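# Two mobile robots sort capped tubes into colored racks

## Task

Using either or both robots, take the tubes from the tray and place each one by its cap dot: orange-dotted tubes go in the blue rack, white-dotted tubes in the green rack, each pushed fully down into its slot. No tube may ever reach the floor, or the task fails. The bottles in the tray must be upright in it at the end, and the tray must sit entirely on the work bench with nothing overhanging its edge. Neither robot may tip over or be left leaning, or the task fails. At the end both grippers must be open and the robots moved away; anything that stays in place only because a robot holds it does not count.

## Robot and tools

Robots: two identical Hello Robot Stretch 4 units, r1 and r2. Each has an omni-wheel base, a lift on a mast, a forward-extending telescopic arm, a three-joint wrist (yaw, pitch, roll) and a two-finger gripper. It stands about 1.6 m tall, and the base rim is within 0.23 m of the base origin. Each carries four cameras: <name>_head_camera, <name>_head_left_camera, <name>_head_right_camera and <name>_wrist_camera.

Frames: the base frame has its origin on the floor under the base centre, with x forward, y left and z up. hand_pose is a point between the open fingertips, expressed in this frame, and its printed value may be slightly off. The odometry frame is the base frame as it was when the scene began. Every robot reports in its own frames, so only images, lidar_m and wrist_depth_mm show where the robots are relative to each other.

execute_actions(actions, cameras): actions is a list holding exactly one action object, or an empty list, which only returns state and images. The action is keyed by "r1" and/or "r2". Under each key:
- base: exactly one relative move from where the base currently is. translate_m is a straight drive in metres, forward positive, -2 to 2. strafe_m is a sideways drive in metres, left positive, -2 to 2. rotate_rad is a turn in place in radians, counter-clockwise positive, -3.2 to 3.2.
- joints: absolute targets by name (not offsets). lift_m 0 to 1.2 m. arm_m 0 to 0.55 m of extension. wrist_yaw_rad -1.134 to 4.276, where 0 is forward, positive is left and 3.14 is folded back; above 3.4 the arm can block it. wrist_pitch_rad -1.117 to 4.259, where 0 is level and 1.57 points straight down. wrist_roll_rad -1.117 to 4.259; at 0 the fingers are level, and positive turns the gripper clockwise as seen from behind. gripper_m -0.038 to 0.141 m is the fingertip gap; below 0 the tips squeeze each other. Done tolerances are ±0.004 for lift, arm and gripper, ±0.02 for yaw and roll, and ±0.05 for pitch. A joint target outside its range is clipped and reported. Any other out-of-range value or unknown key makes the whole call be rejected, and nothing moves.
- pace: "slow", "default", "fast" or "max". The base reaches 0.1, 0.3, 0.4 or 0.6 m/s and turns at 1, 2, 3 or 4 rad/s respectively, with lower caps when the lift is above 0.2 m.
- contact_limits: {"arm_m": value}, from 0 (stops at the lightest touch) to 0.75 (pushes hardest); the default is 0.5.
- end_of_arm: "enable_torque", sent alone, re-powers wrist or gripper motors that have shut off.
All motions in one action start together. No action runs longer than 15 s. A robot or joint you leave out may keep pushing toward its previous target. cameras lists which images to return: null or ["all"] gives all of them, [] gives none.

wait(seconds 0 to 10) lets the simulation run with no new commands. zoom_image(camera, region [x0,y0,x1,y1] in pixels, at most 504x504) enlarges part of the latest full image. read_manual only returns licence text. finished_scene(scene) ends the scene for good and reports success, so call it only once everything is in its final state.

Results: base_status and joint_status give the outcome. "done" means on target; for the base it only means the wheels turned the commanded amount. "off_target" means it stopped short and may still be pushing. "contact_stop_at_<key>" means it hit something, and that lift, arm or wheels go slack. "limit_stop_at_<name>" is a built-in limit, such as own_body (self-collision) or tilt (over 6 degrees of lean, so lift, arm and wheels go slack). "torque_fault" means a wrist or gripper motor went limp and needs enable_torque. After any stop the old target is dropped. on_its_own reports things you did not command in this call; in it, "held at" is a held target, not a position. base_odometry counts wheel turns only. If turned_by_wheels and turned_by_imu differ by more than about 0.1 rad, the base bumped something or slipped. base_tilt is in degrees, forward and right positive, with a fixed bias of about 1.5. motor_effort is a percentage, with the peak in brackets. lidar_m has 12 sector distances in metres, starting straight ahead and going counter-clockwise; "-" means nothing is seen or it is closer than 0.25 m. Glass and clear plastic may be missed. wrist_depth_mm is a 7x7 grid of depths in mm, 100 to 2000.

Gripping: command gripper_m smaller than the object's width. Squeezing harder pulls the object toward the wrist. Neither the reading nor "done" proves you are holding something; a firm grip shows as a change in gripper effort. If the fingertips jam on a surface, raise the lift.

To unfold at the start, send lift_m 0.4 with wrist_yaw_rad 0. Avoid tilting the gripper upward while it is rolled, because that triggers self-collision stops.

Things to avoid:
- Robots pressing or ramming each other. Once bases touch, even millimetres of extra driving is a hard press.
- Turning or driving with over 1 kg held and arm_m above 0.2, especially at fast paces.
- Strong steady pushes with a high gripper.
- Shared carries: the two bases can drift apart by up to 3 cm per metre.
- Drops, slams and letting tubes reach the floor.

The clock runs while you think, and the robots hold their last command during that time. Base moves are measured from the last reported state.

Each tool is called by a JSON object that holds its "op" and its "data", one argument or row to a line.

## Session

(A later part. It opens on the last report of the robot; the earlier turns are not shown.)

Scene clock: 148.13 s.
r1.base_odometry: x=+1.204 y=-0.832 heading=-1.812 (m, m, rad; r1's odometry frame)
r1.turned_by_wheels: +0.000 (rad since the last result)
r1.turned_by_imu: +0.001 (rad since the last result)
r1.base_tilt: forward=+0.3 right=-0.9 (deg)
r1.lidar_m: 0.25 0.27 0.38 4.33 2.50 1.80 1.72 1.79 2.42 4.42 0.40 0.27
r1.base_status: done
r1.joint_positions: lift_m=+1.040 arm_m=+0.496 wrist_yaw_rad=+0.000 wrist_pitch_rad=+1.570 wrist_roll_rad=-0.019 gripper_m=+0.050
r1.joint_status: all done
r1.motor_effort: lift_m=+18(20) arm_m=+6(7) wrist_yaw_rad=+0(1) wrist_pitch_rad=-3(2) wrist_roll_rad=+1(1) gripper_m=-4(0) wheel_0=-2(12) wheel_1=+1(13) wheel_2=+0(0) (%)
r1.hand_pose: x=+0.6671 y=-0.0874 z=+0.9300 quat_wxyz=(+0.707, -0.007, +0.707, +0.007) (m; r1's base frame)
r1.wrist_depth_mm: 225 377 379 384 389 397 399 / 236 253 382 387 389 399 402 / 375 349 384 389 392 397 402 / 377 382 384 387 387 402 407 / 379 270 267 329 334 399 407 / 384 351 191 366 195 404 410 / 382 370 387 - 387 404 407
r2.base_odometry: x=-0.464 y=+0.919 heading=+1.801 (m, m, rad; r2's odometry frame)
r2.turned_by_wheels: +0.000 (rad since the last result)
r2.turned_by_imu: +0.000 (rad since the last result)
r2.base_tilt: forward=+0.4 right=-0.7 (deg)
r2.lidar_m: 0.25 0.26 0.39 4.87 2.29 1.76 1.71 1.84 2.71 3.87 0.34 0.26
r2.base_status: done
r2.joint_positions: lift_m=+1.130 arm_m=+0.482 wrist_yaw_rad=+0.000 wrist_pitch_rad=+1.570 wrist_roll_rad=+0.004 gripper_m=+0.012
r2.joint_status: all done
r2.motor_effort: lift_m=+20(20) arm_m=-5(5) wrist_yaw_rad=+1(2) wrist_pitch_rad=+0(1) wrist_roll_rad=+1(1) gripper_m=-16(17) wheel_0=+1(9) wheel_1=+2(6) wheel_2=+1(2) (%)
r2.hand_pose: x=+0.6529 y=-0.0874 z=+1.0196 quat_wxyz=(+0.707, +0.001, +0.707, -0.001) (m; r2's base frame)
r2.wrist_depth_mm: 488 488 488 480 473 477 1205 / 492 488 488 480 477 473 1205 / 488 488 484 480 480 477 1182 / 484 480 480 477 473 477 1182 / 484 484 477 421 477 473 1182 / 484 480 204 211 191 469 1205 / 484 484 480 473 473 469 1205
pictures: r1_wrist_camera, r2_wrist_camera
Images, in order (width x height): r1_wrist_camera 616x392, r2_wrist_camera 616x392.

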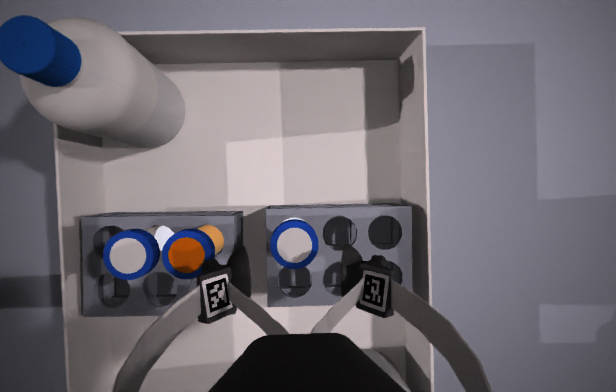

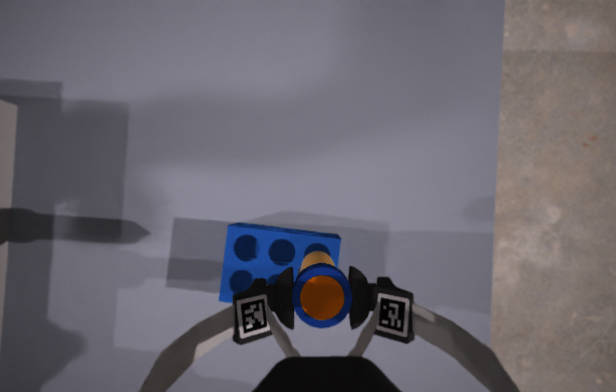

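{"op": "execute_actions", "data": {
  "actions": [
    {"r1":{"joints":{"arm_m":0.503,"lift_m":0.99},"pace":"slow"},"r2":{"joints":{"arm_m":0.473,"lift_m":1.05}}}
  ],
  "cameras": ["r2_wrist_camera","r1_wrist_camera","r2_head_right_camera"]
}}

{"op": "zoom_image", "data": {
  "camera": "r2_wrist_camera",
  "region": [180, 210, 390, 350]
}}

Scene clock: 158.10 s.
r1.base_odometry: x=+1.204 y=-0.832 heading=-1.812 (m, m, rad; r1's odometry frame)
r1.turned_by_wheels: +0.000 (rad since the last result)
r1.turned_by_imu: +0.001 (rad since the last result)
r1.base_tilt: forward=+0.3 right=-0.8 (deg)
r1.lidar_m: 0.26 0.29 0.39 4.31 2.49 1.81 1.71 1.80 2.42 4.44 0.39 0.27
r1.base_status: not commanded
r1.joint_positions: lift_m=+0.990 arm_m=+0.502 wrist_yaw_rad=+0.000 wrist_pitch_rad=+1.570 wrist_roll_rad=-0.019 gripper_m=+0.050
r1.joint_status: all done
r1.motor_effort: lift_m=+17(16) arm_m=+6(4) wrist_yaw_rad=+0(0) wrist_pitch_rad=-1(1) wrist_roll_rad=+1(1) gripper_m=-5(4) wheel_0=-2(2) wheel_1=+1(1) wheel_2=+0(0) (%)
r1.hand_pose: x=+0.6731 y=-0.0874 z=+0.8800 quat_wxyz=(+0.707, -0.007, +0.707, +0.007) (m; r1's base frame)
r1.wrist_depth_mm: 187 281 304 312 315 345 349 / 191 251 334 336 338 347 349 / 272 327 332 338 340 347 351 / 300 332 334 338 340 349 351 / 270 271 276 221 283 349 353 / 271 214 191 281 195 351 355 / 307 332 338 - 347 353 357
r2.base_odometry: x=-0.464 y=+0.919 heading=+1.801 (m, m, rad; r2's odometry frame)
r2.turned_by_wheels: +0.000 (rad since the last result)
r2.turned_by_imu: +0.000 (rad since the last result)
r2.base_tilt: forward=+0.2 right=-0.7 (deg)
r2.lidar_m: 0.25 0.25 0.40 4.85 2.29 1.76 1.70 1.86 2.64 3.88 0.36 0.26
r2.base_status: not commanded
r2.joint_positions: lift_m=+1.050 arm_m=+0.474 wrist_yaw_rad=+0.000 wrist_pitch_rad=+1.570 wrist_roll_rad=+0.004 gripper_m=+0.012
r2.joint_status: all done
r2.motor_effort: lift_m=+16(18) arm_m=-5(9) wrist_yaw_rad=+0(1) wrist_pitch_rad=+1(1) wrist_roll_rad=+1(1) gripper_m=-18(17) wheel_0=+1(1) wheel_1=+2(1) wheel_2=+1(1) (%)
r2.hand_pose: x=+0.6450 y=-0.0874 z=+0.9399 quat_wxyz=(+0.707, +0.001, +0.707, -0.001) (m; r2's base frame)
r2.wrist_depth_mm: 410 407 404 404 399 397 1138 / 407 407 404 404 397 399 1118 / 407 407 404 399 394 394 1118 / 410 402 402 404 402 394 1118 / 410 402 342 340 394 397 1118 / 407 402 204 211 191 392 1118 / 402 399 399 394 394 389 1118
pictures: r1_wrist_camera, r2_head_right_camera, r2_wrist_camera
Images, in order (width x height): r1_wrist_camera 616x392, r2_head_right_camera 420x672, r2_wrist_camera 616x392.

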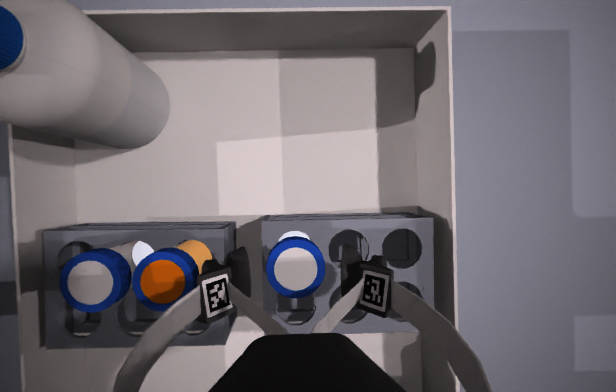

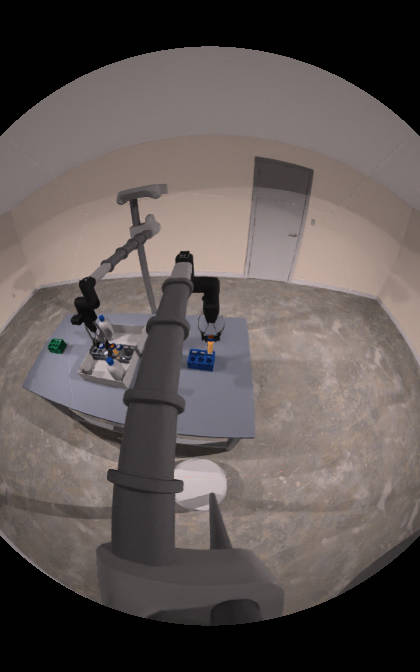

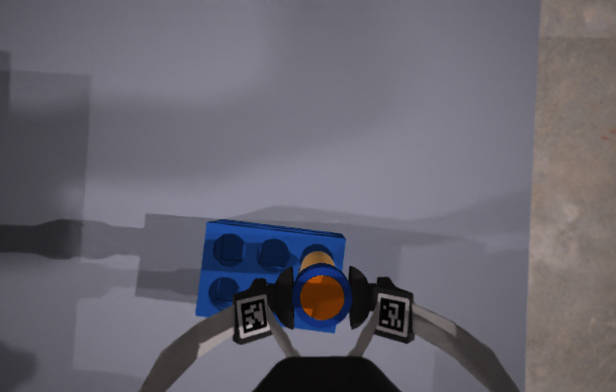

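Region (180, 210, 390, 350) of r2_wrist_camera's 616x392 image, scaled by 2.400.

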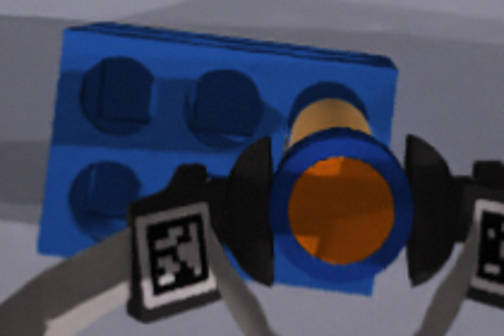

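{"op": "execute_actions", "data": {
  "actions": [
    {"r1":{"joints":{"gripper_m":0.012}},"r2":{"joints":{"lift_m":1.01},"pace":"slow"}}
  ],
  "cameras": ["r2_wrist_camera","r1_wrist_camera"]
}}

Scene clock: 164.67 s.
r1.base_odometry: x=+1.204 y=-0.832 heading=-1.812 (m, m, rad; r1's odometry frame)
r1.turned_by_wheels: +0.000 (rad since the last result)
r1.turned_by_imu: +0.001 (rad since the last result)
r1.base_tilt: forward=+0.3 right=-0.8 (deg)
r1.lidar_m: 0.25 0.27 0.38 4.32 2.49 1.81 1.72 1.79 2.43 4.43 0.42 0.28
r1.base_status: not commanded
r1.joint_positions: lift_m=+0.990 arm_m=+0.502 wrist_yaw_rad=+0.000 wrist_pitch_rad=+1.570 wrist_roll_rad=-0.019 gripper_m=+0.012
r1.joint_status: all done
r1.motor_effort: lift_m=+17(18) arm_m=+6(6) wrist_yaw_rad=+2(0) wrist_pitch_rad=+0(1) wrist_roll_rad=+1(0) gripper_m=-12(12) wheel_0=-2(2) wheel_1=+1(1) wheel_2=+0(0) (%)
r1.hand_pose: x=+0.6731 y=-0.0874 z=+0.8800 quat_wxyz=(+0.707, -0.007, +0.707, +0.007) (m; r1's base frame)
r1.wrist_depth_mm: 187 281 304 310 315 345 347 / 191 250 332 334 340 345 347 / 272 329 334 336 340 345 351 / 301 332 334 340 342 349 351 / 271 272 276 217 285 349 353 / 271 214 185 279 188 351 355 / 309 332 336 - 345 353 357
r2.base_odometry: x=-0.464 y=+0.919 heading=+1.801 (m, m, rad; r2's odometry frame)
r2.turned_by_wheels: +0.000 (rad since the last result)
r2.turned_by_imu: +0.000 (rad since the last result)
r2.base_tilt: forward=+0.3 right=-0.6 (deg)
r2.lidar_m: 0.25 0.25 0.40 4.85 2.29 1.77 1.69 1.84 2.70 3.86 0.35 0.25
r2.base_status: not commanded
r2.joint_positions: lift_m=+1.010 arm_m=+0.474 wrist_yaw_rad=+0.000 wrist_pitch_rad=+1.570 wrist_roll_rad=+0.004 gripper_m=+0.012
r2.joint_status: all done
r2.motor_effort: lift_m=+15(17) arm_m=-5(5) wrist_yaw_rad=+1(1) wrist_pitch_rad=-1(2) wrist_roll_rad=+1(1) gripper_m=-16(17) wheel_0=+1(2) wheel_1=+2(2) wheel_2=+1(1) (%)
r2.hand_pose: x=+0.6450 y=-0.0874 z=+0.8999 quat_wxyz=(+0.707, +0.001, +0.707, -0.001) (m; r2's base frame)
r2.wrist_depth_mm: 368 368 366 364 357 359 1098 / 370 364 362 362 362 357 1078 / 368 364 364 359 359 357 1098 / 366 364 362 362 359 355 1078 / 368 364 330 300 357 355 1060 / 366 364 204 211 191 355 1078 / 364 362 362 300 353 355 1060
pictures: r1_wrist_camera, r2_wrist_camera
Images, in order (width x height): r1_wrist_camera 616x392, r2_wrist_camera 616x392.

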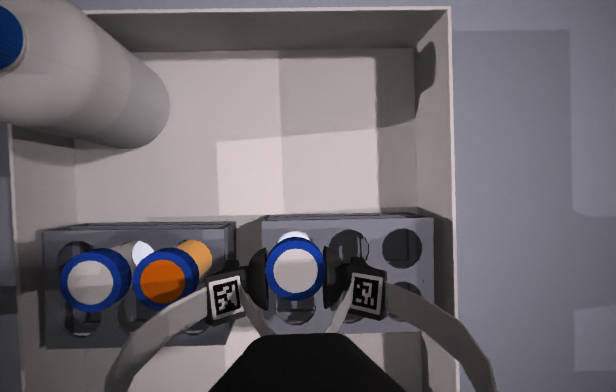

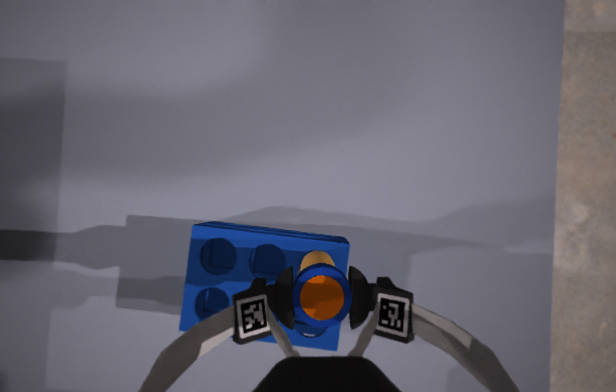

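{"op": "execute_actions", "data": {
  "actions": [
    {"r1":{"joints":{"lift_m":1.13}},"r2":{"joints":{"lift_m":0.986},"pace":"slow"}}
  ],
  "cameras": ["r1_wrist_camera"]
}}

{"op": "execute_actions", "data": {
  "actions": [
    {"r1":{"base":{"strafe_m":-0.40},"joints":{"arm_m":0.46}},"r2":{"joints":{"gripper_m":0.05}}}
  ],
  "cameras": ["r1_wrist_camera","r2_wrist_camera"]
}}

Scene clock: 171.37 s.
r1.base_odometry: x=+1.204 y=-0.832 heading=-1.812 (m, m, rad; r1's odometry frame)
r1.turned_by_wheels: +0.000 (rad since the last result)
r1.turned_by_imu: +0.002 (rad since the last result)
r1.base_tilt: forward=+0.3 right=-0.8 (deg)
r1.lidar_m: 0.26 0.28 0.40 4.31 2.48 1.80 1.73 1.79 2.42 4.44 0.41 0.28
r1.base_status: not commanded
r1.joint_positions: lift_m=+1.130 arm_m=+0.502 wrist_yaw_rad=+0.000 wrist_pitch_rad=+1.570 wrist_roll_rad=-0.019 gripper_m=+0.012
r1.joint_status: all done
r1.motor_effort: lift_m=+23(25) arm_m=+6(6) wrist_yaw_rad=+1(0) wrist_pitch_rad=-3(2) wrist_roll_rad=+1(1) gripper_m=-13(12) wheel_0=-2(2) wheel_1=+1(1) wheel_2=+0(0) (%)
r1.hand_pose: x=+0.6731 y=-0.0874 z=+1.0195 quat_wxyz=(+0.707, -0.007, +0.707, +0.007) (m; r1's base frame)
r1.wrist_depth_mm: 462 462 469 477 484 488 492 / 462 330 469 473 480 488 496 / 462 345 473 477 480 488 496 / 466 466 477 477 480 496 500 / 469 415 404 217 480 496 500 / 469 436 185 480 189 496 500 / 473 473 477 - 492 500 504
r2.base_odometry: x=-0.464 y=+0.919 heading=+1.801 (m, m, rad; r2's odometry frame)
r2.turned_by_wheels: +0.000 (rad since the last result)
r2.turned_by_imu: +0.000 (rad since the last result)
r2.base_tilt: forward=+0.3 right=-0.6 (deg)
r2.lidar_m: 0.25 0.26 0.39 4.85 2.30 1.76 1.72 1.83 2.70 3.87 0.37 0.25
r2.base_status: not commanded
r2.joint_positions: lift_m=+0.986 arm_m=+0.474 wrist_yaw_rad=+0.000 wrist_pitch_rad=+1.570 wrist_roll_rad=+0.004 gripper_m=+0.012
r2.joint_status: all done
r2.motor_effort: lift_m=+16(16) arm_m=-5(5) wrist_yaw_rad=+0(1) wrist_pitch_rad=+3(0) wrist_roll_rad=+1(1) gripper_m=-17(17) wheel_0=+1(1) wheel_1=+1(2) wheel_2=+1(1) (%)
r2.hand_pose: x=+0.6450 y=-0.0874 z=+0.8759 quat_wxyz=(+0.707, +0.001, +0.707, -0.001) (m; r2's base frame)
r2.wrist_depth_mm: 343 343 342 340 338 334 334 / 345 342 340 338 334 334 332 / 345 340 340 338 334 332 332 / 342 342 340 336 334 332 332 / 343 340 281 277 334 332 1042 / 342 340 204 211 190 330 1060 / 340 338 334 276 332 332 1060
pictures: r1_wrist_camera
Images, in order (width x height): r1_wrist_camera 616x392.

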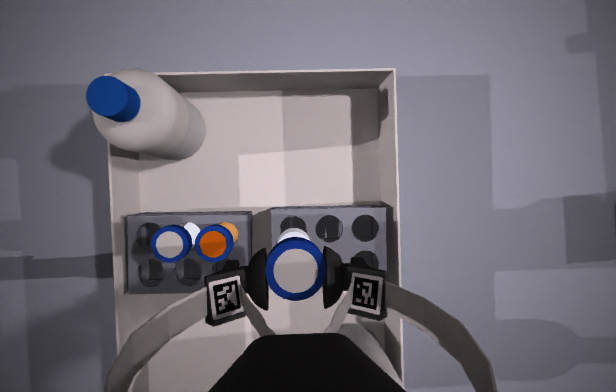

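Scene clock: 174.03 s.
r1.base_odometry: x=+0.815 y=-0.737 heading=-1.812 (m, m, rad; r1's odometry frame)
r1.turned_by_wheels: +0.000 (rad since the last result)
r1.turned_by_imu: +0.001 (rad since the last result)
r1.base_tilt: forward=+0.2 right=-0.9 (deg)
r1.lidar_m: 0.26 0.30 0.40 1.03 2.46 1.81 1.71 1.79 2.38 4.02 0.41 0.28
r1.base_status: done
r1.joint_positions: lift_m=+1.130 arm_m=+0.461 wrist_yaw_rad=+0.000 wrist_pitch_rad=+1.570 wrist_roll_rad=-0.019 gripper_m=+0.012
r1.joint_status: all done
r1.motor_effort: lift_m=+23(23) arm_m=-6(7) wrist_yaw_rad=+2(0) wrist_pitch_rad=-1(0) wrist_roll_rad=+0(1) gripper_m=-13(13) wheel_0=+3(15) wheel_1=-2(10) wheel_2=-1(0) (%)
r1.hand_pose: x=+0.6321 y=-0.0874 z=+1.0195 quat_wxyz=(+0.707, -0.007, +0.707, +0.007) (m; r1's base frame)
r1.wrist_depth_mm: 459 466 473 480 480 488 1255 / 455 466 473 477 480 488 1281 / 459 473 477 480 484 488 1281 / 436 473 477 480 427 492 1308 / 452 473 480 216 492 492 1308 / 445 477 185 484 189 500 1308 / 424 473 480 - 492 500 1308
r2.base_odometry: x=-0.464 y=+0.919 heading=+1.801 (m, m, rad; r2's odometry frame)
r2.turned_by_wheels: +0.000 (rad since the last result)
r2.turned_by_imu: +0.000 (rad since the last result)
r2.base_tilt: forward=+0.3 right=-0.6 (deg)
r2.lidar_m: 0.25 0.26 0.38 4.86 2.30 1.75 1.70 1.85 2.65 3.87 0.35 0.25
r2.base_status: not commanded
r2.joint_positions: lift_m=+0.986 arm_m=+0.474 wrist_yaw_rad=+0.000 wrist_pitch_rad=+1.570 wrist_roll_rad=+0.004 gripper_m=+0.050
r2.joint_status: all done
r2.motor_effort: lift_m=+16(16) arm_m=-5(5) wrist_yaw_rad=-1(1) wrist_pitch_rad=-1(1) wrist_roll_rad=+1(1) gripper_m=-5(17) wheel_0=+1(1) wheel_1=+1(2) wheel_2=+1(1) (%)
r2.hand_pose: x=+0.6450 y=-0.0874 z=+0.8759 quat_wxyz=(+0.707, +0.001, +0.707, -0.001) (m; r2's base frame)
r2.wrist_depth_mm: 345 345 342 338 336 336 334 / 345 342 340 340 336 334 334 / 343 340 342 336 336 332 330 / 343 342 340 338 334 332 330 / 342 342 278 277 332 332 1042 / 340 342 204 216 195 330 1042 / 342 338 336 147 332 330 1042
pictures: r1_wrist_camera, r2_wrist_camera
Images, in order (width x height): r1_wrist_camera 616x392, r2_wrist_camera 616x392.

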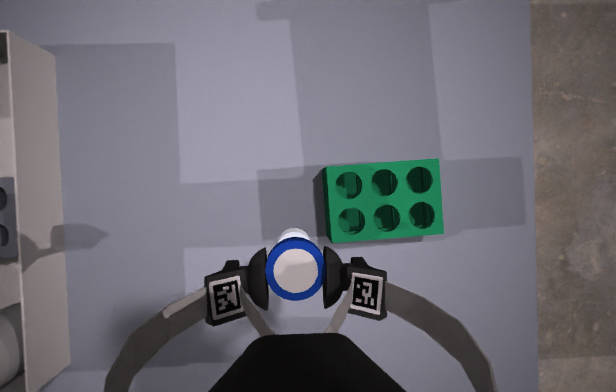

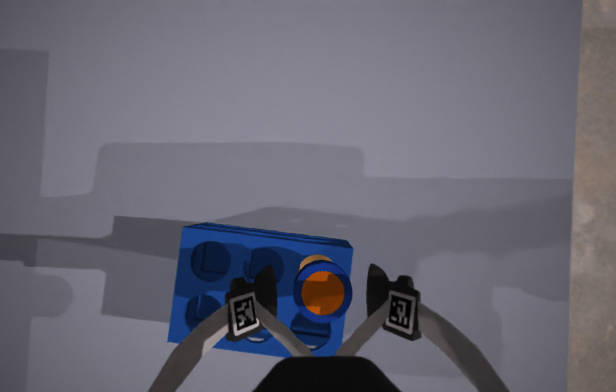

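{"op": "execute_actions", "data": {
  "actions": [
    {"r1":{"base":{"strafe_m":-0.141},"joints":{"arm_m":0.475,"lift_m":1.06}},"r2":{"joints":{"lift_m":1.13}}}
  ],
  "cameras": ["r1_wrist_camera"]
}}

Scene clock: 184.63 s.
r1.base_odometry: x=+0.679 y=-0.703 heading=-1.811 (m, m, rad; r1's odometry frame)
r1.turned_by_wheels: +0.000 (rad since the last result)
r1.turned_by_imu: +0.001 (rad since the last result)
r1.base_tilt: forward=+0.3 right=-0.8 (deg)
r1.lidar_m: 0.26 0.27 0.38 1.03 2.45 1.79 1.70 1.80 2.40 3.89 4.00 0.30
r1.base_status: done
r1.joint_positions: lift_m=+1.060 arm_m=+0.474 wrist_yaw_rad=+0.000 wrist_pitch_rad=+1.570 wrist_roll_rad=-0.019 gripper_m=+0.012
r1.joint_status: all done
r1.motor_effort: lift_m=+18(20) arm_m=+6(6) wrist_yaw_rad=+1(2) wrist_pitch_rad=-2(4) wrist_roll_rad=+1(1) gripper_m=-12(13) wheel_0=+4(13) wheel_1=-2(11) wheel_2=+0(1) (%)
r1.hand_pose: x=+0.6451 y=-0.0874 z=+0.9500 quat_wxyz=(+0.707, -0.007, +0.707, +0.007) (m; r1's base frame)
r1.wrist_depth_mm: 394 399 404 410 413 1205 1205 / 397 399 404 407 413 1205 1205 / 397 399 407 413 415 1205 1229 / 399 404 402 353 418 1205 1229 / 399 404 349 217 418 1205 1229 / 399 404 185 413 189 1255 1229 / 404 407 413 - 421 1255 1255
r2.base_odometry: x=-0.464 y=+0.919 heading=+1.801 (m, m, rad; r2's odometry frame)
r2.turned_by_wheels: +0.000 (rad since the last result)
r2.turned_by_imu: +0.000 (rad since the last result)
r2.base_tilt: forward=+0.3 right=-0.8 (deg)
r2.lidar_m: 0.25 0.26 0.40 4.86 2.31 1.76 1.72 1.86 2.68 3.88 0.33 0.25
r2.base_status: not commanded
r2.joint_positions: lift_m=+1.130 arm_m=+0.474 wrist_yaw_rad=+0.000 wrist_pitch_rad=+1.570 wrist_roll_rad=+0.004 gripper_m=+0.050
r2.joint_status: all done
r2.motor_effort: lift_m=+20(21) arm_m=-5(5) wrist_yaw_rad=+2(2) wrist_pitch_rad=+2(0) wrist_roll_rad=+1(1) gripper_m=-5(4) wheel_0=+1(1) wheel_1=+1(1) wheel_2=+1(1) (%)
r2.hand_pose: x=+0.6450 y=-0.0874 z=+1.0195 quat_wxyz=(+0.707, +0.001, +0.707, -0.001) (m; r2's base frame)
r2.wrist_depth_mm: 492 488 484 484 480 477 1229 / 488 484 484 480 480 473 1205 / 488 480 484 480 480 473 1229 / 484 484 484 477 477 477 1182 / 488 484 484 415 477 473 1205 / 488 484 204 477 195 473 1160 / 484 480 477 147 473 466 1182
pictures: r1_wrist_camera
Images, in order (width x height): r1_wrist_camera 616x392.

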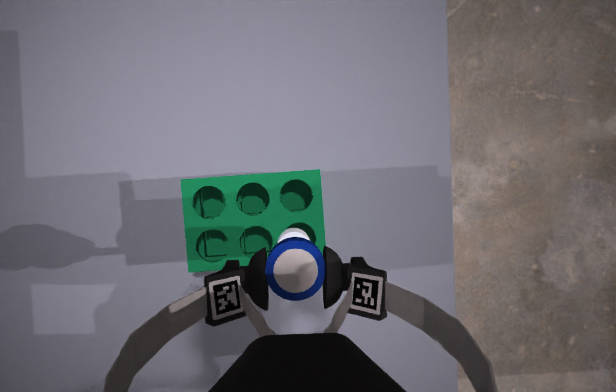

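{"op": "execute_actions", "data": {
  "actions": [
    {"r1":{"base":{"strafe_m":-0.005},"joints":{"arm_m":0.477}},"r2":{"base":{"strafe_m":0.512},"joints":{"arm_m":0.47,"wrist_roll_rad":1.57}}}
  ],
  "cameras": ["r1_wrist_camera","r2_wrist_camera"]
}}

Scene clock: 191.43 s.
r1.base_odometry: x=+0.674 y=-0.702 heading=-1.811 (m, m, rad; r1's odometry frame)
r1.turned_by_wheels: +0.000 (rad since the last result)
r1.turned_by_imu: +0.002 (rad since the last result)
r1.base_tilt: forward=+0.3 right=-0.9 (deg)
r1.lidar_m: 0.27 0.28 0.41 1.04 2.47 1.79 1.71 1.80 2.42 3.89 4.00 0.28
r1.base_status: done
r1.joint_positions: lift_m=+1.060 arm_m=+0.476 wrist_yaw_rad=+0.000 wrist_pitch_rad=+1.570 wrist_roll_rad=-0.019 gripper_m=+0.012
r1.joint_status: all done
r1.motor_effort: lift_m=+17(18) arm_m=+6(6) wrist_yaw_rad=+1(1) wrist_pitch_rad=-3(2) wrist_roll_rad=+0(1) gripper_m=-13(13) wheel_0=-1(13) wheel_1=+0(12) wheel_2=+0(0) (%)
r1.hand_pose: x=+0.6471 y=-0.0874 z=+0.9500 quat_wxyz=(+0.707, -0.007, +0.707, +0.007) (m; r1's base frame)
r1.wrist_depth_mm: 394 397 404 407 415 1182 1229 / 394 399 404 407 413 1182 1229 / 399 399 407 410 415 1205 1205 / 399 404 375 404 415 1229 1255 / 399 404 349 216 418 1205 1229 / 402 404 185 413 188 1229 1255 / 402 404 410 - 421 1229 1229
r2.base_odometry: x=-0.963 y=+0.803 heading=+1.800 (m, m, rad; r2's odometry frame)
r2.turned_by_wheels: +0.000 (rad since the last result)
r2.turned_by_imu: +0.003 (rad since the last result)
r2.base_tilt: forward=+0.4 right=-0.7 (deg)
r2.lidar_m: 0.28 0.31 0.44 4.34 2.20 1.73 1.67 1.81 2.65 4.39 0.41 0.28
r2.base_status: done
r2.joint_positions: lift_m=+1.130 arm_m=+0.471 wrist_yaw_rad=+0.000 wrist_pitch_rad=+1.570 wrist_roll_rad=+1.570 gripper_m=+0.050
r2.joint_status: all done
r2.motor_effort: lift_m=+20(20) arm_m=-5(3) wrist_yaw_rad=+1(1) wrist_pitch_rad=+0(1) wrist_roll_rad=+3(7) gripper_m=-5(4) wheel_0=+0(10) wheel_1=-1(9) wheel_2=+1(1) (%)
r2.hand_pose: x=+0.6420 y=-0.0874 z=+1.0196 quat_wxyz=(+0.500, +0.500, +0.500, -0.500) (m; r2's base frame)
r2.wrist_depth_mm: 488 488 484 480 473 473 466 / 492 488 477 480 473 469 466 / 492 480 480 477 473 466 466 / 492 484 480 418 473 330 469 / 492 480 477 418 469 466 469 / 488 484 205 424 195 466 469 / 488 389 480 147 469 469 469
pictures: r1_wrist_camera, r2_wrist_camera
Images, in order (width x height): r1_wrist_camera 616x392, r2_wrist_camera 616x392.

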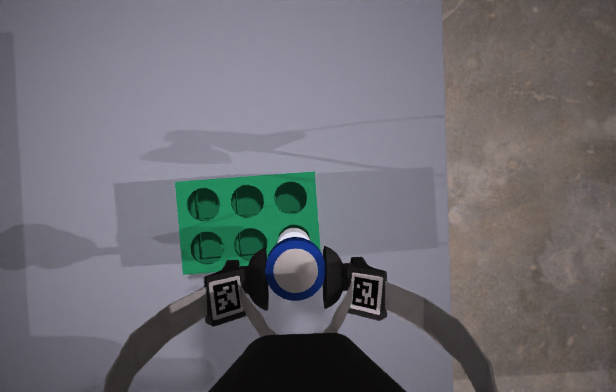

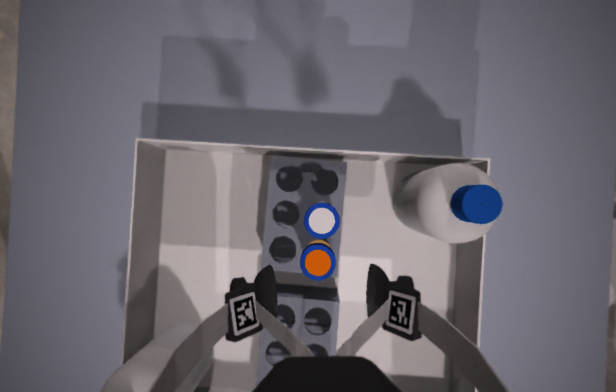

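{"op": "execute_actions", "data": {
  "actions": [
    {"r1":{"joints":{"lift_m":1.01},"pace":"slow"},"r2":{"base":{"strafe_m":0.004},"joints":{"lift_m":1.03}}}
  ],
  "cameras": ["r1_wrist_camera","r2_wrist_camera"]
}}

Scene clock: 195.90 s.
r1.base_odometry: x=+0.674 y=-0.702 heading=-1.811 (m, m, rad; r1's odometry frame)
r1.turned_by_wheels: +0.000 (rad since the last result)
r1.turned_by_imu: +0.001 (rad since the last result)
r1.base_tilt: forward=+0.3 right=-0.8 (deg)
r1.lidar_m: 0.27 0.29 0.39 1.04 2.46 1.79 1.71 1.77 2.43 3.89 4.03 0.27
r1.base_status: not commanded
r1.joint_positions: lift_m=+1.010 arm_m=+0.476 wrist_yaw_rad=+0.000 wrist_pitch_rad=+1.570 wrist_roll_rad=-0.019 gripper_m=+0.012
r1.joint_status: all done
r1.motor_effort: lift_m=+17(16) arm_m=+6(6) wrist_yaw_rad=+0(1) wrist_pitch_rad=-1(0) wrist_roll_rad=+0(1) gripper_m=-14(13) wheel_0=+0(0) wheel_1=+0(0) wheel_2=+0(0) (%)
r1.hand_pose: x=+0.6471 y=-0.0874 z=+0.9000 quat_wxyz=(+0.707, -0.007, +0.707, +0.007) (m; r1's base frame)
r1.wrist_depth_mm: 345 349 351 357 362 1138 1160 / 345 353 355 357 362 1160 1160 / 347 351 353 362 364 1138 1160 / 349 353 351 355 366 1160 1182 / 351 353 298 216 366 1160 1182 / 351 355 185 364 189 1160 1182 / 353 355 359 - 370 375 1205
r2.base_odometry: x=-0.966 y=+0.802 heading=+1.800 (m, m, rad; r2's odometry frame)
r2.turned_by_wheels: +0.000 (rad since the last result)
r2.turned_by_imu: +0.000 (rad since the last result)
r2.base_tilt: forward=+0.3 right=-0.6 (deg)
r2.lidar_m: 0.27 0.30 0.45 4.34 2.23 1.69 1.68 1.80 2.63 4.38 0.41 0.28
r2.base_status: done
r2.joint_positions: lift_m=+1.030 arm_m=+0.471 wrist_yaw_rad=+0.000 wrist_pitch_rad=+1.570 wrist_roll_rad=+1.570 gripper_m=+0.050
r2.joint_status: all done
r2.motor_effort: lift_m=+16(18) arm_m=-5(5) wrist_yaw_rad=+0(1) wrist_pitch_rad=+0(2) wrist_roll_rad=+3(2) gripper_m=-4(5) wheel_0=-2(9) wheel_1=-1(6) wheel_2=+0(1) (%)
r2.hand_pose: x=+0.6420 y=-0.0874 z=+0.9199 quat_wxyz=(+0.500, +0.500, +0.500, -0.500) (m; r2's base frame)
r2.wrist_depth_mm: 389 387 384 379 377 375 373 / 392 387 384 379 377 375 370 / 389 375 382 351 377 314 370 / 387 382 382 317 375 234 196 / 394 384 382 317 373 319 370 / 392 382 205 320 196 373 370 / 389 355 349 146 373 312 370
pictures: r1_wrist_camera, r2_wrist_camera
Images, in order (width x height): r1_wrist_camera 616x392, r2_wrist_camera 616x392.

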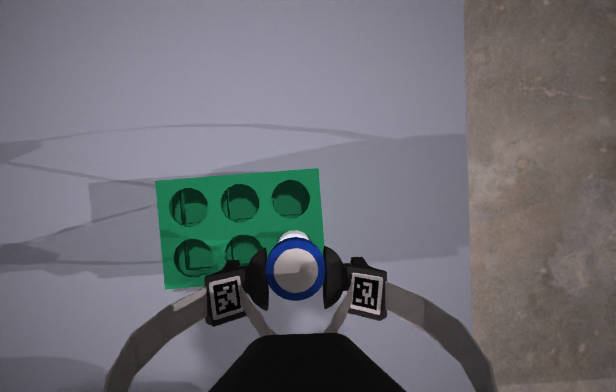

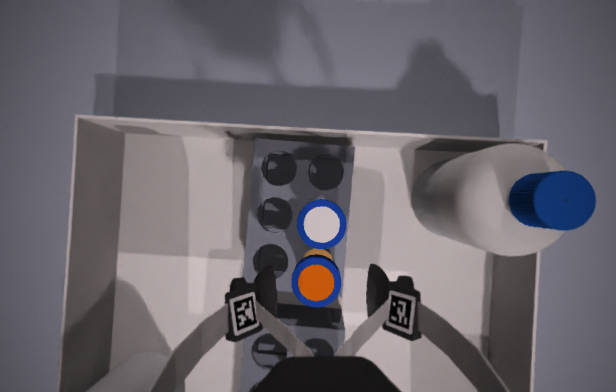

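Good on both.

{"op": "execute_actions", "data": {
  "actions": [
    {"r1":{"joints":{"lift_m":0.988},"pace":"slow"},"r2":{"joints":{"lift_m":0.99},"pace":"slow"}}
  ],
  "cameras": ["r2_wrist_camera"]
}}

{"op": "execute_actions", "data": {
  "actions": [
    {"r1":{"joints":{"gripper_m":0.05}},"r2":{"joints":{"gripper_m":0.012}}}
  ],
  "cameras": []
}}

{"op": "execute_actions", "data": {
  "actions": [
    {"r1":{"joints":{"lift_m":1.13}},"r2":{"joints":{"lift_m":1.13}}}
  ],
  "cameras": ["r1_wrist_camera","r2_wrist_camera"]
}}

Scene clock: 203.63 s.
r1.base_odometry: x=+0.674 y=-0.702 heading=-1.811 (m, m, rad; r1's odometry frame)
r1.turned_by_wheels: +0.000 (rad since the last result)
r1.turned_by_imu: +0.001 (rad since the last result)
r1.base_tilt: forward=+0.3 right=-0.8 (deg)
r1.lidar_m: 0.27 0.26 0.40 1.03 2.47 1.78 1.70 1.76 2.41 3.90 4.00 0.27
r1.base_status: not commanded
r1.joint_positions: lift_m=+0.988 arm_m=+0.476 wrist_yaw_rad=+0.000 wrist_pitch_rad=+1.570 wrist_roll_rad=-0.019 gripper_m=+0.012
r1.joint_status: all done
r1.motor_effort: lift_m=+17(13) arm_m=+6(6) wrist_yaw_rad=+1(2) wrist_pitch_rad=-1(2) wrist_roll_rad=+1(1) gripper_m=-14(13) wheel_0=-1(0) wheel_1=+0(1) wheel_2=+0(0) (%)
r1.hand_pose: x=+0.6470 y=-0.0874 z=+0.8780 quat_wxyz=(+0.707, -0.007, +0.707, +0.007) (m; r1's base frame)
r1.wrist_depth_mm: 325 329 332 336 340 1118 1138 / 324 329 332 336 340 1138 1160 / 327 330 334 340 343 1138 1138 / 329 330 304 332 343 1138 1138 / 330 332 276 216 345 1118 1138 / 330 334 185 342 189 1160 1160 / 330 332 340 - 347 349 1160
r2.base_odometry: x=-0.966 y=+0.802 heading=+1.800 (m, m, rad; r2's odometry frame)
r2.turned_by_wheels: +0.000 (rad since the last result)
r2.turned_by_imu: +0.000 (rad since the last result)
r2.base_tilt: forward=+0.2 right=-0.6 (deg)
r2.lidar_m: 0.28 0.30 0.45 4.34 2.25 1.71 1.68 1.80 2.65 4.39 0.41 0.30
r2.base_status: not commanded
r2.joint_positions: lift_m=+0.990 arm_m=+0.471 wrist_yaw_rad=+0.000 wrist_pitch_rad=+1.570 wrist_roll_rad=+1.570 gripper_m=+0.050
r2.joint_status: all done
r2.motor_effort: lift_m=+15(15) arm_m=-5(5) wrist_yaw_rad=+0(0) wrist_pitch_rad=+0(0) wrist_roll_rad=+2(2) gripper_m=-4(4) wheel_0=-2(1) wheel_1=-1(1) wheel_2=+0(0) (%)
r2.hand_pose: x=+0.6420 y=-0.0874 z=+0.8799 quat_wxyz=(+0.500, +0.500, +0.500, -0.500) (m; r2's base frame)
r2.wrist_depth_mm: 349 347 343 340 336 332 332 / 349 345 343 340 336 334 332 / 319 343 325 289 332 276 332 / 322 342 340 278 336 208 190 / 310 343 340 224 334 320 198 / 315 345 204 217 195 330 298 / 319 343 294 146 334 312 312
pictures: r2_wrist_camera
Images, in order (width x height): r2_wrist_camera 616x392.

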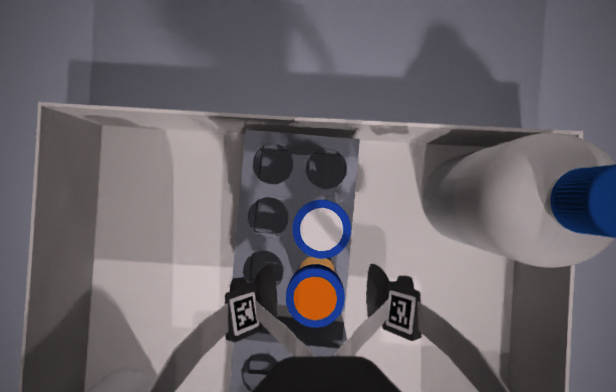

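Scene clock: 204.80 s.
r1.base_odometry: x=+0.674 y=-0.702 heading=-1.811 (m, m, rad; r1's odometry frame)
r1.turned_by_wheels: +0.000 (rad since the last result)
r1.turned_by_imu: +0.000 (rad since the last result)
r1.base_tilt: forward=+0.3 right=-0.8 (deg)
r1.lidar_m: 0.26 0.28 0.40 1.04 2.46 1.81 1.71 1.80 2.41 3.89 4.02 0.29
r1.base_status: not commanded
r1.joint_positions: lift_m=+0.988 arm_m=+0.476 wrist_yaw_rad=+0.000 wrist_pitch_rad=+1.570 wrist_roll_rad=-0.019 gripper_m=+0.050
r1.joint_status: all done
r1.motor_effort: lift_m=+17(17) arm_m=+6(6) wrist_yaw_rad=+1(0) wrist_pitch_rad=-2(2) wrist_roll_rad=+1(1) gripper_m=-4(12) wheel_0=+0(0) wheel_1=+0(0) wheel_2=+0(0) (%)
r1.hand_pose: x=+0.6470 y=-0.0874 z=+0.8780 quat_wxyz=(+0.707, -0.007, +0.707, +0.007) (m; r1's base frame)
r1.wrist_depth_mm: 325 329 332 334 340 1118 1138 / 325 329 334 338 342 1138 1138 / 327 330 334 340 342 1138 1138 / 330 329 304 332 342 1138 1138 / 330 332 278 279 345 1138 1160 / 330 332 191 340 195 1160 1182 / 334 334 338 - 347 351 1160
r2.base_odometry: x=-0.966 y=+0.802 heading=+1.800 (m, m, rad; r2's odometry frame)
r2.turned_by_wheels: +0.000 (rad since the last result)
r2.turned_by_imu: +0.000 (rad since the last result)
r2.base_tilt: forward=+0.4 right=-0.8 (deg)
r2.lidar_m: 0.28 0.31 0.46 4.35 2.22 1.74 1.69 1.81 2.63 4.38 0.36 0.28
r2.base_status: not commanded
r2.joint_positions: lift_m=+0.990 arm_m=+0.471 wrist_yaw_rad=+0.000 wrist_pitch_rad=+1.570 wrist_roll_rad=+1.570 gripper_m=+0.012
r2.joint_status: all done
r2.motor_effort: lift_m=+16(16) arm_m=-5(5) wrist_yaw_rad=+1(0) wrist_pitch_rad=+0(0) wrist_roll_rad=+2(2) gripper_m=-16(16) wheel_0=-2(2) wheel_1=-1(1) wheel_2=+0(0) (%)
r2.hand_pose: x=+0.6421 y=-0.0874 z=+0.8799 quat_wxyz=(+0.501, +0.500, +0.500, -0.499) (m; r2's base frame)
r2.wrist_depth_mm: 349 347 343 338 338 334 330 / 351 345 345 342 336 334 332 / 317 343 325 290 334 273 258 / 319 343 342 278 334 209 189 / 310 342 342 255 336 319 198 / 315 343 203 212 191 332 296 / 320 342 309 278 334 312 312
pictures: none
No camera images: the call's "cameras" was empty. Leave "cameras" out to get every camera's image.

Scene clock: 206.47 s.
r1.base_odometry: x=+0.674 y=-0.702 heading=-1.811 (m, m, rad; r1's odometry frame)
r1.turned_by_wheels: +0.000 (rad since the last result)
r1.turned_by_imu: +0.001 (rad since the last result)
r1.base_tilt: forward=+0.3 right=-0.8 (deg)
r1.lidar_m: 0.25 0.28 0.39 1.04 2.49 1.80 1.71 1.79 2.41 3.90 4.04 0.28
r1.base_status: not commanded
r1.joint_positions: lift_m=+1.130 arm_m=+0.476 wrist_yaw_rad=+0.000 wrist_pitch_rad=+1.570 wrist_roll_rad=-0.019 gripper_m=+0.050
r1.joint_status: all done
r1.motor_effort: lift_m=+23(25) arm_m=+6(6) wrist_yaw_rad=+0(1) wrist_pitch_rad=-1(0) wrist_roll_rad=+1(1) gripper_m=-4(4) wheel_0=+0(0) wheel_1=+0(0) wheel_2=+0(0) (%)
r1.hand_pose: x=+0.6470 y=-0.0874 z=+1.0195 quat_wxyz=(+0.707, -0.007, +0.707, +0.007) (m; r1's base frame)
r1.wrist_depth_mm: 466 466 469 477 480 1255 1281 / 462 469 473 477 484 1281 1281 / 466 469 473 484 488 1281 1281 / 466 473 473 477 488 1281 1308 / 469 477 473 480 496 1308 1281 / 473 473 191 484 195 1336 1308 / 469 473 480 - 492 1308 1308
r2.base_odometry: x=-0.966 y=+0.802 heading=+1.800 (m, m, rad; r2's odometry frame)
r2.turned_by_wheels: +0.000 (rad since the last result)
r2.turned_by_imu: +0.000 (rad since the last result)
r2.base_tilt: forward=+0.1 right=-0.8 (deg)
r2.lidar_m: 0.28 0.30 0.44 4.33 2.21 1.73 1.67 1.80 2.59 4.40 0.40 0.26
r2.base_status: not commanded
r2.joint_positions: lift_m=+1.130 arm_m=+0.471 wrist_yaw_rad=+0.000 wrist_pitch_rad=+1.570 wrist_roll_rad=+1.570 gripper_m=+0.012
r2.joint_status: all done
r2.motor_effort: lift_m=+20(21) arm_m=-5(5) wrist_yaw_rad=+0(1) wrist_pitch_rad=+3(1) wrist_roll_rad=+3(2) gripper_m=-17(17) wheel_0=-1(1) wheel_1=-1(1) wheel_2=+0(0) (%)
r2.hand_pose: x=+0.6421 y=-0.0874 z=+1.0195 quat_wxyz=(+0.501, +0.500, +0.500, -0.499) (m; r2's base frame)
r2.wrist_depth_mm: 488 484 484 477 477 466 469 / 492 488 480 477 473 469 459 / 492 488 480 480 469 469 469 / 496 480 477 418 466 330 466 / 492 480 480 415 473 466 469 / 492 484 204 211 191 469 466 / 488 373 473 415 469 439 466
pictures: r1_wrist_camera, r2_wrist_camera
Images, in order (width x height): r1_wrist_camera 616x392, r2_wrist_camera 616x392.

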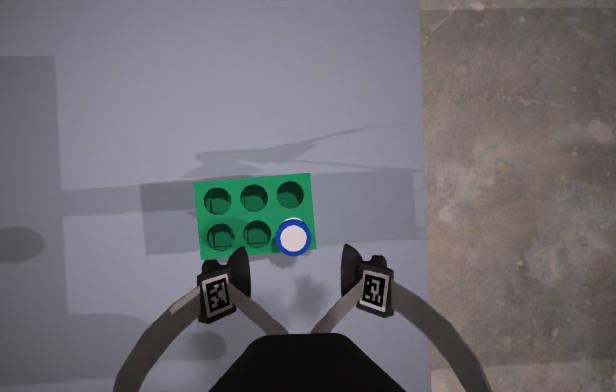

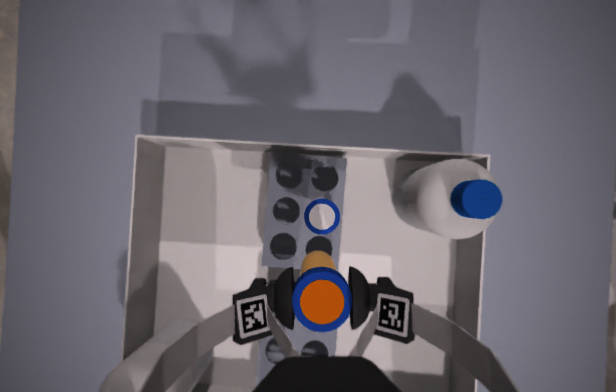

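{"op": "execute_actions", "data": {
  "actions": [
    {"r1":{"base":{"strafe_m":0.659},"joints":{"arm_m":0.497}},"r2":{"base":{"strafe_m":-0.438},"joints":{"arm_m":0.483,"lift_m":1.14}}}
  ],
  "cameras": ["r1_wrist_camera","r2_wrist_camera","r2_head_left_camera"]
}}

Scene clock: 220.33 s.
r1.base_odometry: x=+1.314 y=-0.859 heading=-1.812 (m, m, rad; r1's odometry frame)
r1.turned_by_wheels: +0.000 (rad since the last result)
r1.turned_by_imu: +0.002 (rad since the last result)
r1.base_tilt: forward=+0.3 right=-0.8 (deg)
r1.lidar_m: 0.25 0.28 0.37 4.22 2.51 1.79 1.73 1.79 2.43 4.54 0.35 0.28
r1.base_status: done
r1.joint_positions: lift_m=+1.130 arm_m=+0.496 wrist_yaw_rad=+0.000 wrist_pitch_rad=+1.570 wrist_roll_rad=-0.019 gripper_m=+0.050
r1.joint_status: all done
r1.motor_effort: lift_m=+24(23) arm_m=+6(7) wrist_yaw_rad=+1(1) wrist_pitch_rad=+2(1) wrist_roll_rad=+1(1) gripper_m=-2(4) wheel_0=-5(15) wheel_1=+1(11) wheel_2=+0(3) (%)
r1.hand_pose: x=+0.6671 y=-0.0874 z=+1.0195 quat_wxyz=(+0.707, -0.007, +0.707, +0.007) (m; r1's base frame)
r1.wrist_depth_mm: 459 466 469 477 484 484 496 / 466 469 469 466 480 484 496 / 466 469 469 477 484 488 496 / 466 473 477 480 484 473 496 / 469 469 473 421 430 433 500 / 473 473 191 484 195 492 500 / 469 477 484 - 492 359 504
r2.base_odometry: x=-0.540 y=+0.901 heading=+1.800 (m, m, rad; r2's odometry frame)
r2.turned_by_wheels: +0.000 (rad since the last result)
r2.turned_by_imu: -0.001 (rad since the last result)
r2.base_tilt: forward=+0.3 right=-0.8 (deg)
r2.lidar_m: 0.25 0.28 0.38 4.78 2.30 1.75 1.71 1.86 2.67 3.93 0.34 0.26
r2.base_status: done
r2.joint_positions: lift_m=+1.140 arm_m=+0.482 wrist_yaw_rad=+0.000 wrist_pitch_rad=+1.570 wrist_roll_rad=+1.570 gripper_m=+0.012
r2.joint_status: all done
r2.motor_effort: lift_m=+20(21) arm_m=+5(9) wrist_yaw_rad=+1(0) wrist_pitch_rad=+1(0) wrist_roll_rad=+2(2) gripper_m=-17(17) wheel_0=+0(9) wheel_1=+0(7) wheel_2=+1(1) (%)
r2.hand_pose: x=+0.6533 y=-0.0874 z=+1.0296 quat_wxyz=(+0.500, +0.500, +0.500, -0.500) (m; r2's base frame)
r2.wrist_depth_mm: 1255 500 492 488 488 480 477 / 1255 492 496 488 484 477 480 / 1255 492 488 484 480 477 477 / 1255 492 492 480 480 480 473 / 1255 492 492 466 480 480 473 / 500 496 204 211 191 477 477 / 500 496 492 484 484 477 469
pictures: r1_wrist_camera, r2_head_left_camera, r2_wrist_camera
Images, in order (width x height): r1_wrist_camera 616x392, r2_head_left_camera 420x672, r2_wrist_camera 616x392.

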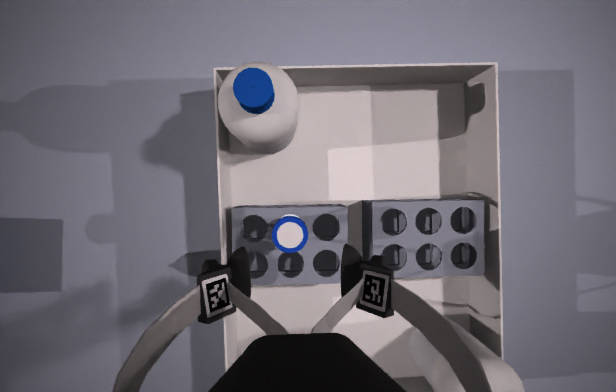

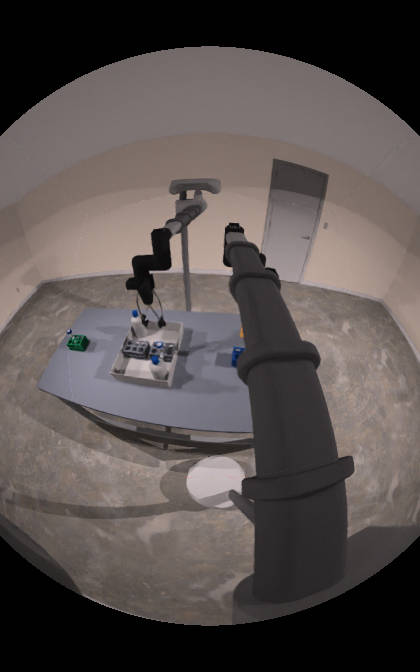

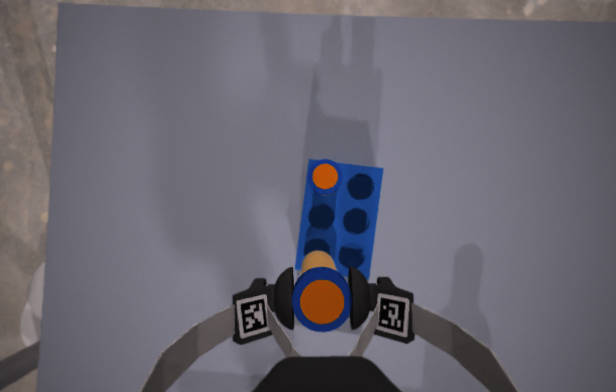

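{"op": "execute_actions", "data": {
  "actions": [
    {"r1":{"base":{"strafe_m":0.004},"joints":{"arm_m":0.501,"lift_m":0.99}},"r2":{"base":{"strafe_m":0.005},"joints":{"arm_m":0.486,"lift_m":1.06}}}
  ],
  "cameras": ["r1_wrist_camera","r2_wrist_camera"]
}}

{"op": "zoom_image", "data": {
  "camera": "r2_wrist_camera",
  "region": [240, 140, 420, 320]
}}

Scene clock: 232.73 s.
r1.base_odometry: x=+1.318 y=-0.860 heading=-1.812 (m, m, rad; r1's odometry frame)
r1.turned_by_wheels: +0.000 (rad since the last result)
r1.turned_by_imu: +0.002 (rad since the last result)
r1.base_tilt: forward=+0.3 right=-0.8 (deg)
r1.lidar_m: 0.25 0.28 0.36 4.20 2.52 1.82 1.71 1.80 2.43 4.55 0.40 0.29
r1.base_status: done
r1.joint_positions: lift_m=+0.990 arm_m=+0.500 wrist_yaw_rad=+0.000 wrist_pitch_rad=+1.570 wrist_roll_rad=-0.019 gripper_m=+0.050
r1.joint_status: all done
r1.motor_effort: lift_m=+18(21) arm_m=+6(5) wrist_yaw_rad=+1(1) wrist_pitch_rad=-4(4) wrist_roll_rad=+1(1) gripper_m=-5(4) wheel_0=+2(14) wheel_1=-2(8) wheel_2=+0(2) (%)
r1.hand_pose: x=+0.6711 y=-0.0874 z=+0.8800 quat_wxyz=(+0.707, -0.007, +0.707, +0.007) (m; r1's base frame)
r1.wrist_depth_mm: 327 332 157 271 317 301 291 / 329 329 195 232 340 343 319 / 330 330 327 338 342 345 324 / 332 334 336 338 342 345 312 / 330 334 277 278 285 287 289 / 332 336 191 279 195 315 300 / 332 336 340 - 347 349 332
r2.base_odometry: x=-0.545 y=+0.900 heading=+1.800 (m, m, rad; r2's odometry frame)
r2.turned_by_wheels: +0.000 (rad since the last result)
r2.turned_by_imu: +0.000 (rad since the last result)
r2.base_tilt: forward=+0.3 right=-0.6 (deg)
r2.lidar_m: 0.25 0.25 0.40 4.77 2.27 1.76 1.71 1.86 2.68 3.96 0.34 0.25
r2.base_status: done
r2.joint_positions: lift_m=+1.060 arm_m=+0.485 wrist_yaw_rad=+0.000 wrist_pitch_rad=+1.570 wrist_roll_rad=+1.570 gripper_m=+0.012
r2.joint_status: all done
r2.motor_effort: lift_m=+16(20) arm_m=+5(8) wrist_yaw_rad=+1(0) wrist_pitch_rad=+2(3) wrist_roll_rad=+2(2) gripper_m=-17(17) wheel_0=-1(7) wheel_1=-1(7) wheel_2=+0(1) (%)
r2.hand_pose: x=+0.6562 y=-0.0874 z=+0.9499 quat_wxyz=(+0.500, +0.500, +0.500, -0.500) (m; r2's base frame)
r2.wrist_depth_mm: 418 415 415 410 407 404 399 / 418 415 415 410 407 404 402 / 421 415 413 410 407 402 399 / 418 415 410 402 402 402 402 / 418 415 413 351 402 402 399 / 421 415 204 211 191 399 397 / 418 418 410 404 402 402 402
pictures: r1_wrist_camera, r2_wrist_camera
Images, in order (width x height): r1_wrist_camera 616x392, r2_wrist_camera 616x392.

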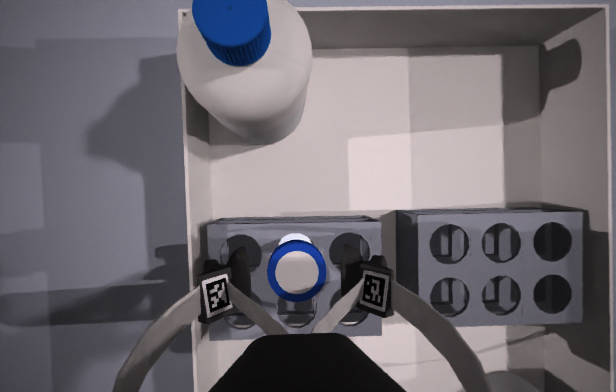

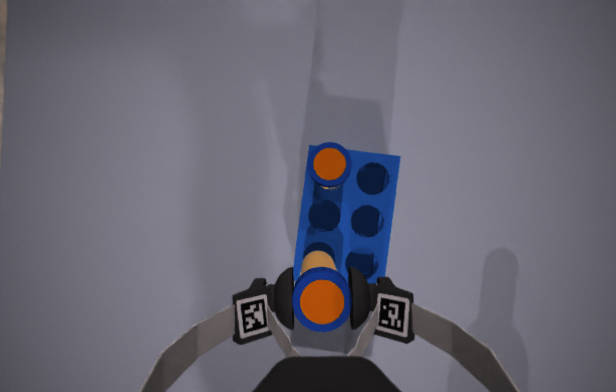

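Region (240, 140, 420, 320) of r2_wrist_camera's 616x392 image, scaled by 2.800.

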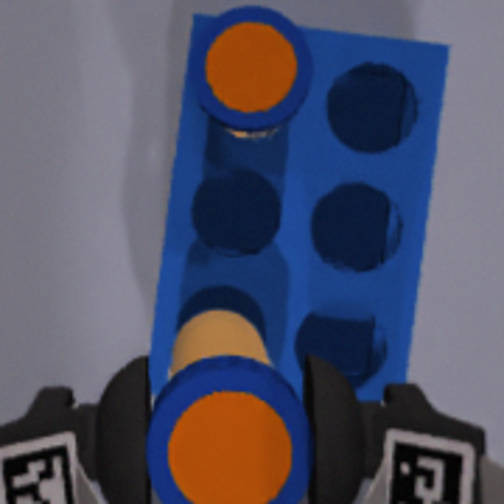

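Aligned.

{"op": "execute_actions", "data": {
  "actions": [
    {"r1":{"joints":{"gripper_m":0.012}},"r2":{"joints":{"lift_m":0.988},"pace":"slow"}}
  ],
  "cameras": ["r2_wrist_camera"]
}}

Scene clock: 237.67 s.
r1.base_odometry: x=+1.318 y=-0.860 heading=-1.812 (m, m, rad; r1's odometry frame)
r1.turned_by_wheels: +0.000 (rad since the last result)
r1.turned_by_imu: +0.001 (rad since the last result)
r1.base_tilt: forward=+0.3 right=-0.8 (deg)
r1.lidar_m: 0.26 0.27 0.38 4.22 2.51 1.82 1.72 1.81 2.43 4.54 0.38 0.27
r1.base_status: not commanded
r1.joint_positions: lift_m=+0.990 arm_m=+0.500 wrist_yaw_rad=+0.000 wrist_pitch_rad=+1.570 wrist_roll_rad=-0.019 gripper_m=+0.012
r1.joint_status: all done
r1.motor_effort: lift_m=+17(17) arm_m=+5(6) wrist_yaw_rad=+2(2) wrist_pitch_rad=-2(2) wrist_roll_rad=+0(1) gripper_m=-13(13) wheel_0=+2(2) wheel_1=-3(3) wheel_2=+0(0) (%)
r1.hand_pose: x=+0.6711 y=-0.0874 z=+0.8800 quat_wxyz=(+0.707, -0.007, +0.707, +0.007) (m; r1's base frame)
r1.wrist_depth_mm: 327 330 157 271 320 303 293 / 327 330 195 232 338 345 320 / 329 334 327 338 342 345 324 / 330 334 336 338 342 345 310 / 330 336 277 224 306 287 289 / 332 336 185 279 189 317 303 / 336 336 338 - 345 349 332
r2.base_odometry: x=-0.545 y=+0.900 heading=+1.800 (m, m, rad; r2's odometry frame)
r2.turned_by_wheels: +0.000 (rad since the last result)
r2.turned_by_imu: +0.000 (rad since the last result)
r2.base_tilt: forward=+0.4 right=-0.6 (deg)
r2.lidar_m: 0.25 0.27 0.40 4.77 2.31 1.74 1.69 1.83 2.64 3.96 0.34 0.26
r2.base_status: not commanded
r2.joint_positions: lift_m=+0.988 arm_m=+0.485 wrist_yaw_rad=+0.000 wrist_pitch_rad=+1.570 wrist_roll_rad=+1.570 gripper_m=+0.012
r2.joint_status: all done
r2.motor_effort: lift_m=+16(16) arm_m=+5(5) wrist_yaw_rad=+1(0) wrist_pitch_rad=+1(0) wrist_roll_rad=+3(2) gripper_m=-18(17) wheel_0=-1(1) wheel_1=-1(1) wheel_2=+0(0) (%)
r2.hand_pose: x=+0.6562 y=-0.0874 z=+0.8779 quat_wxyz=(+0.500, +0.500, +0.500, -0.500) (m; r2's base frame)
r2.wrist_depth_mm: 347 343 340 338 336 334 329 / 347 345 342 338 336 332 330 / 345 343 340 338 334 332 330 / 345 343 342 332 312 330 329 / 345 345 338 278 332 332 330 / 347 345 204 212 190 334 329 / 347 342 340 336 332 330 329
pictures: r2_wrist_camera
Images, in order (width x height): r2_wrist_camera 616x392.

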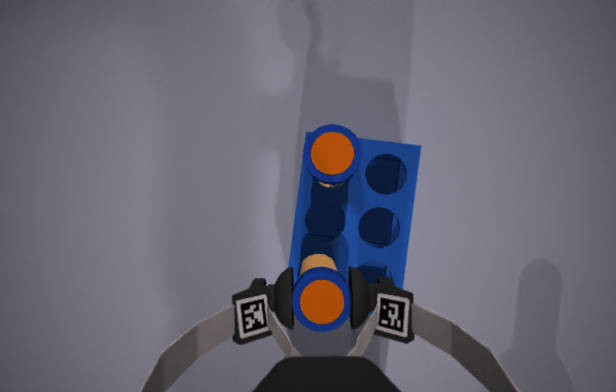

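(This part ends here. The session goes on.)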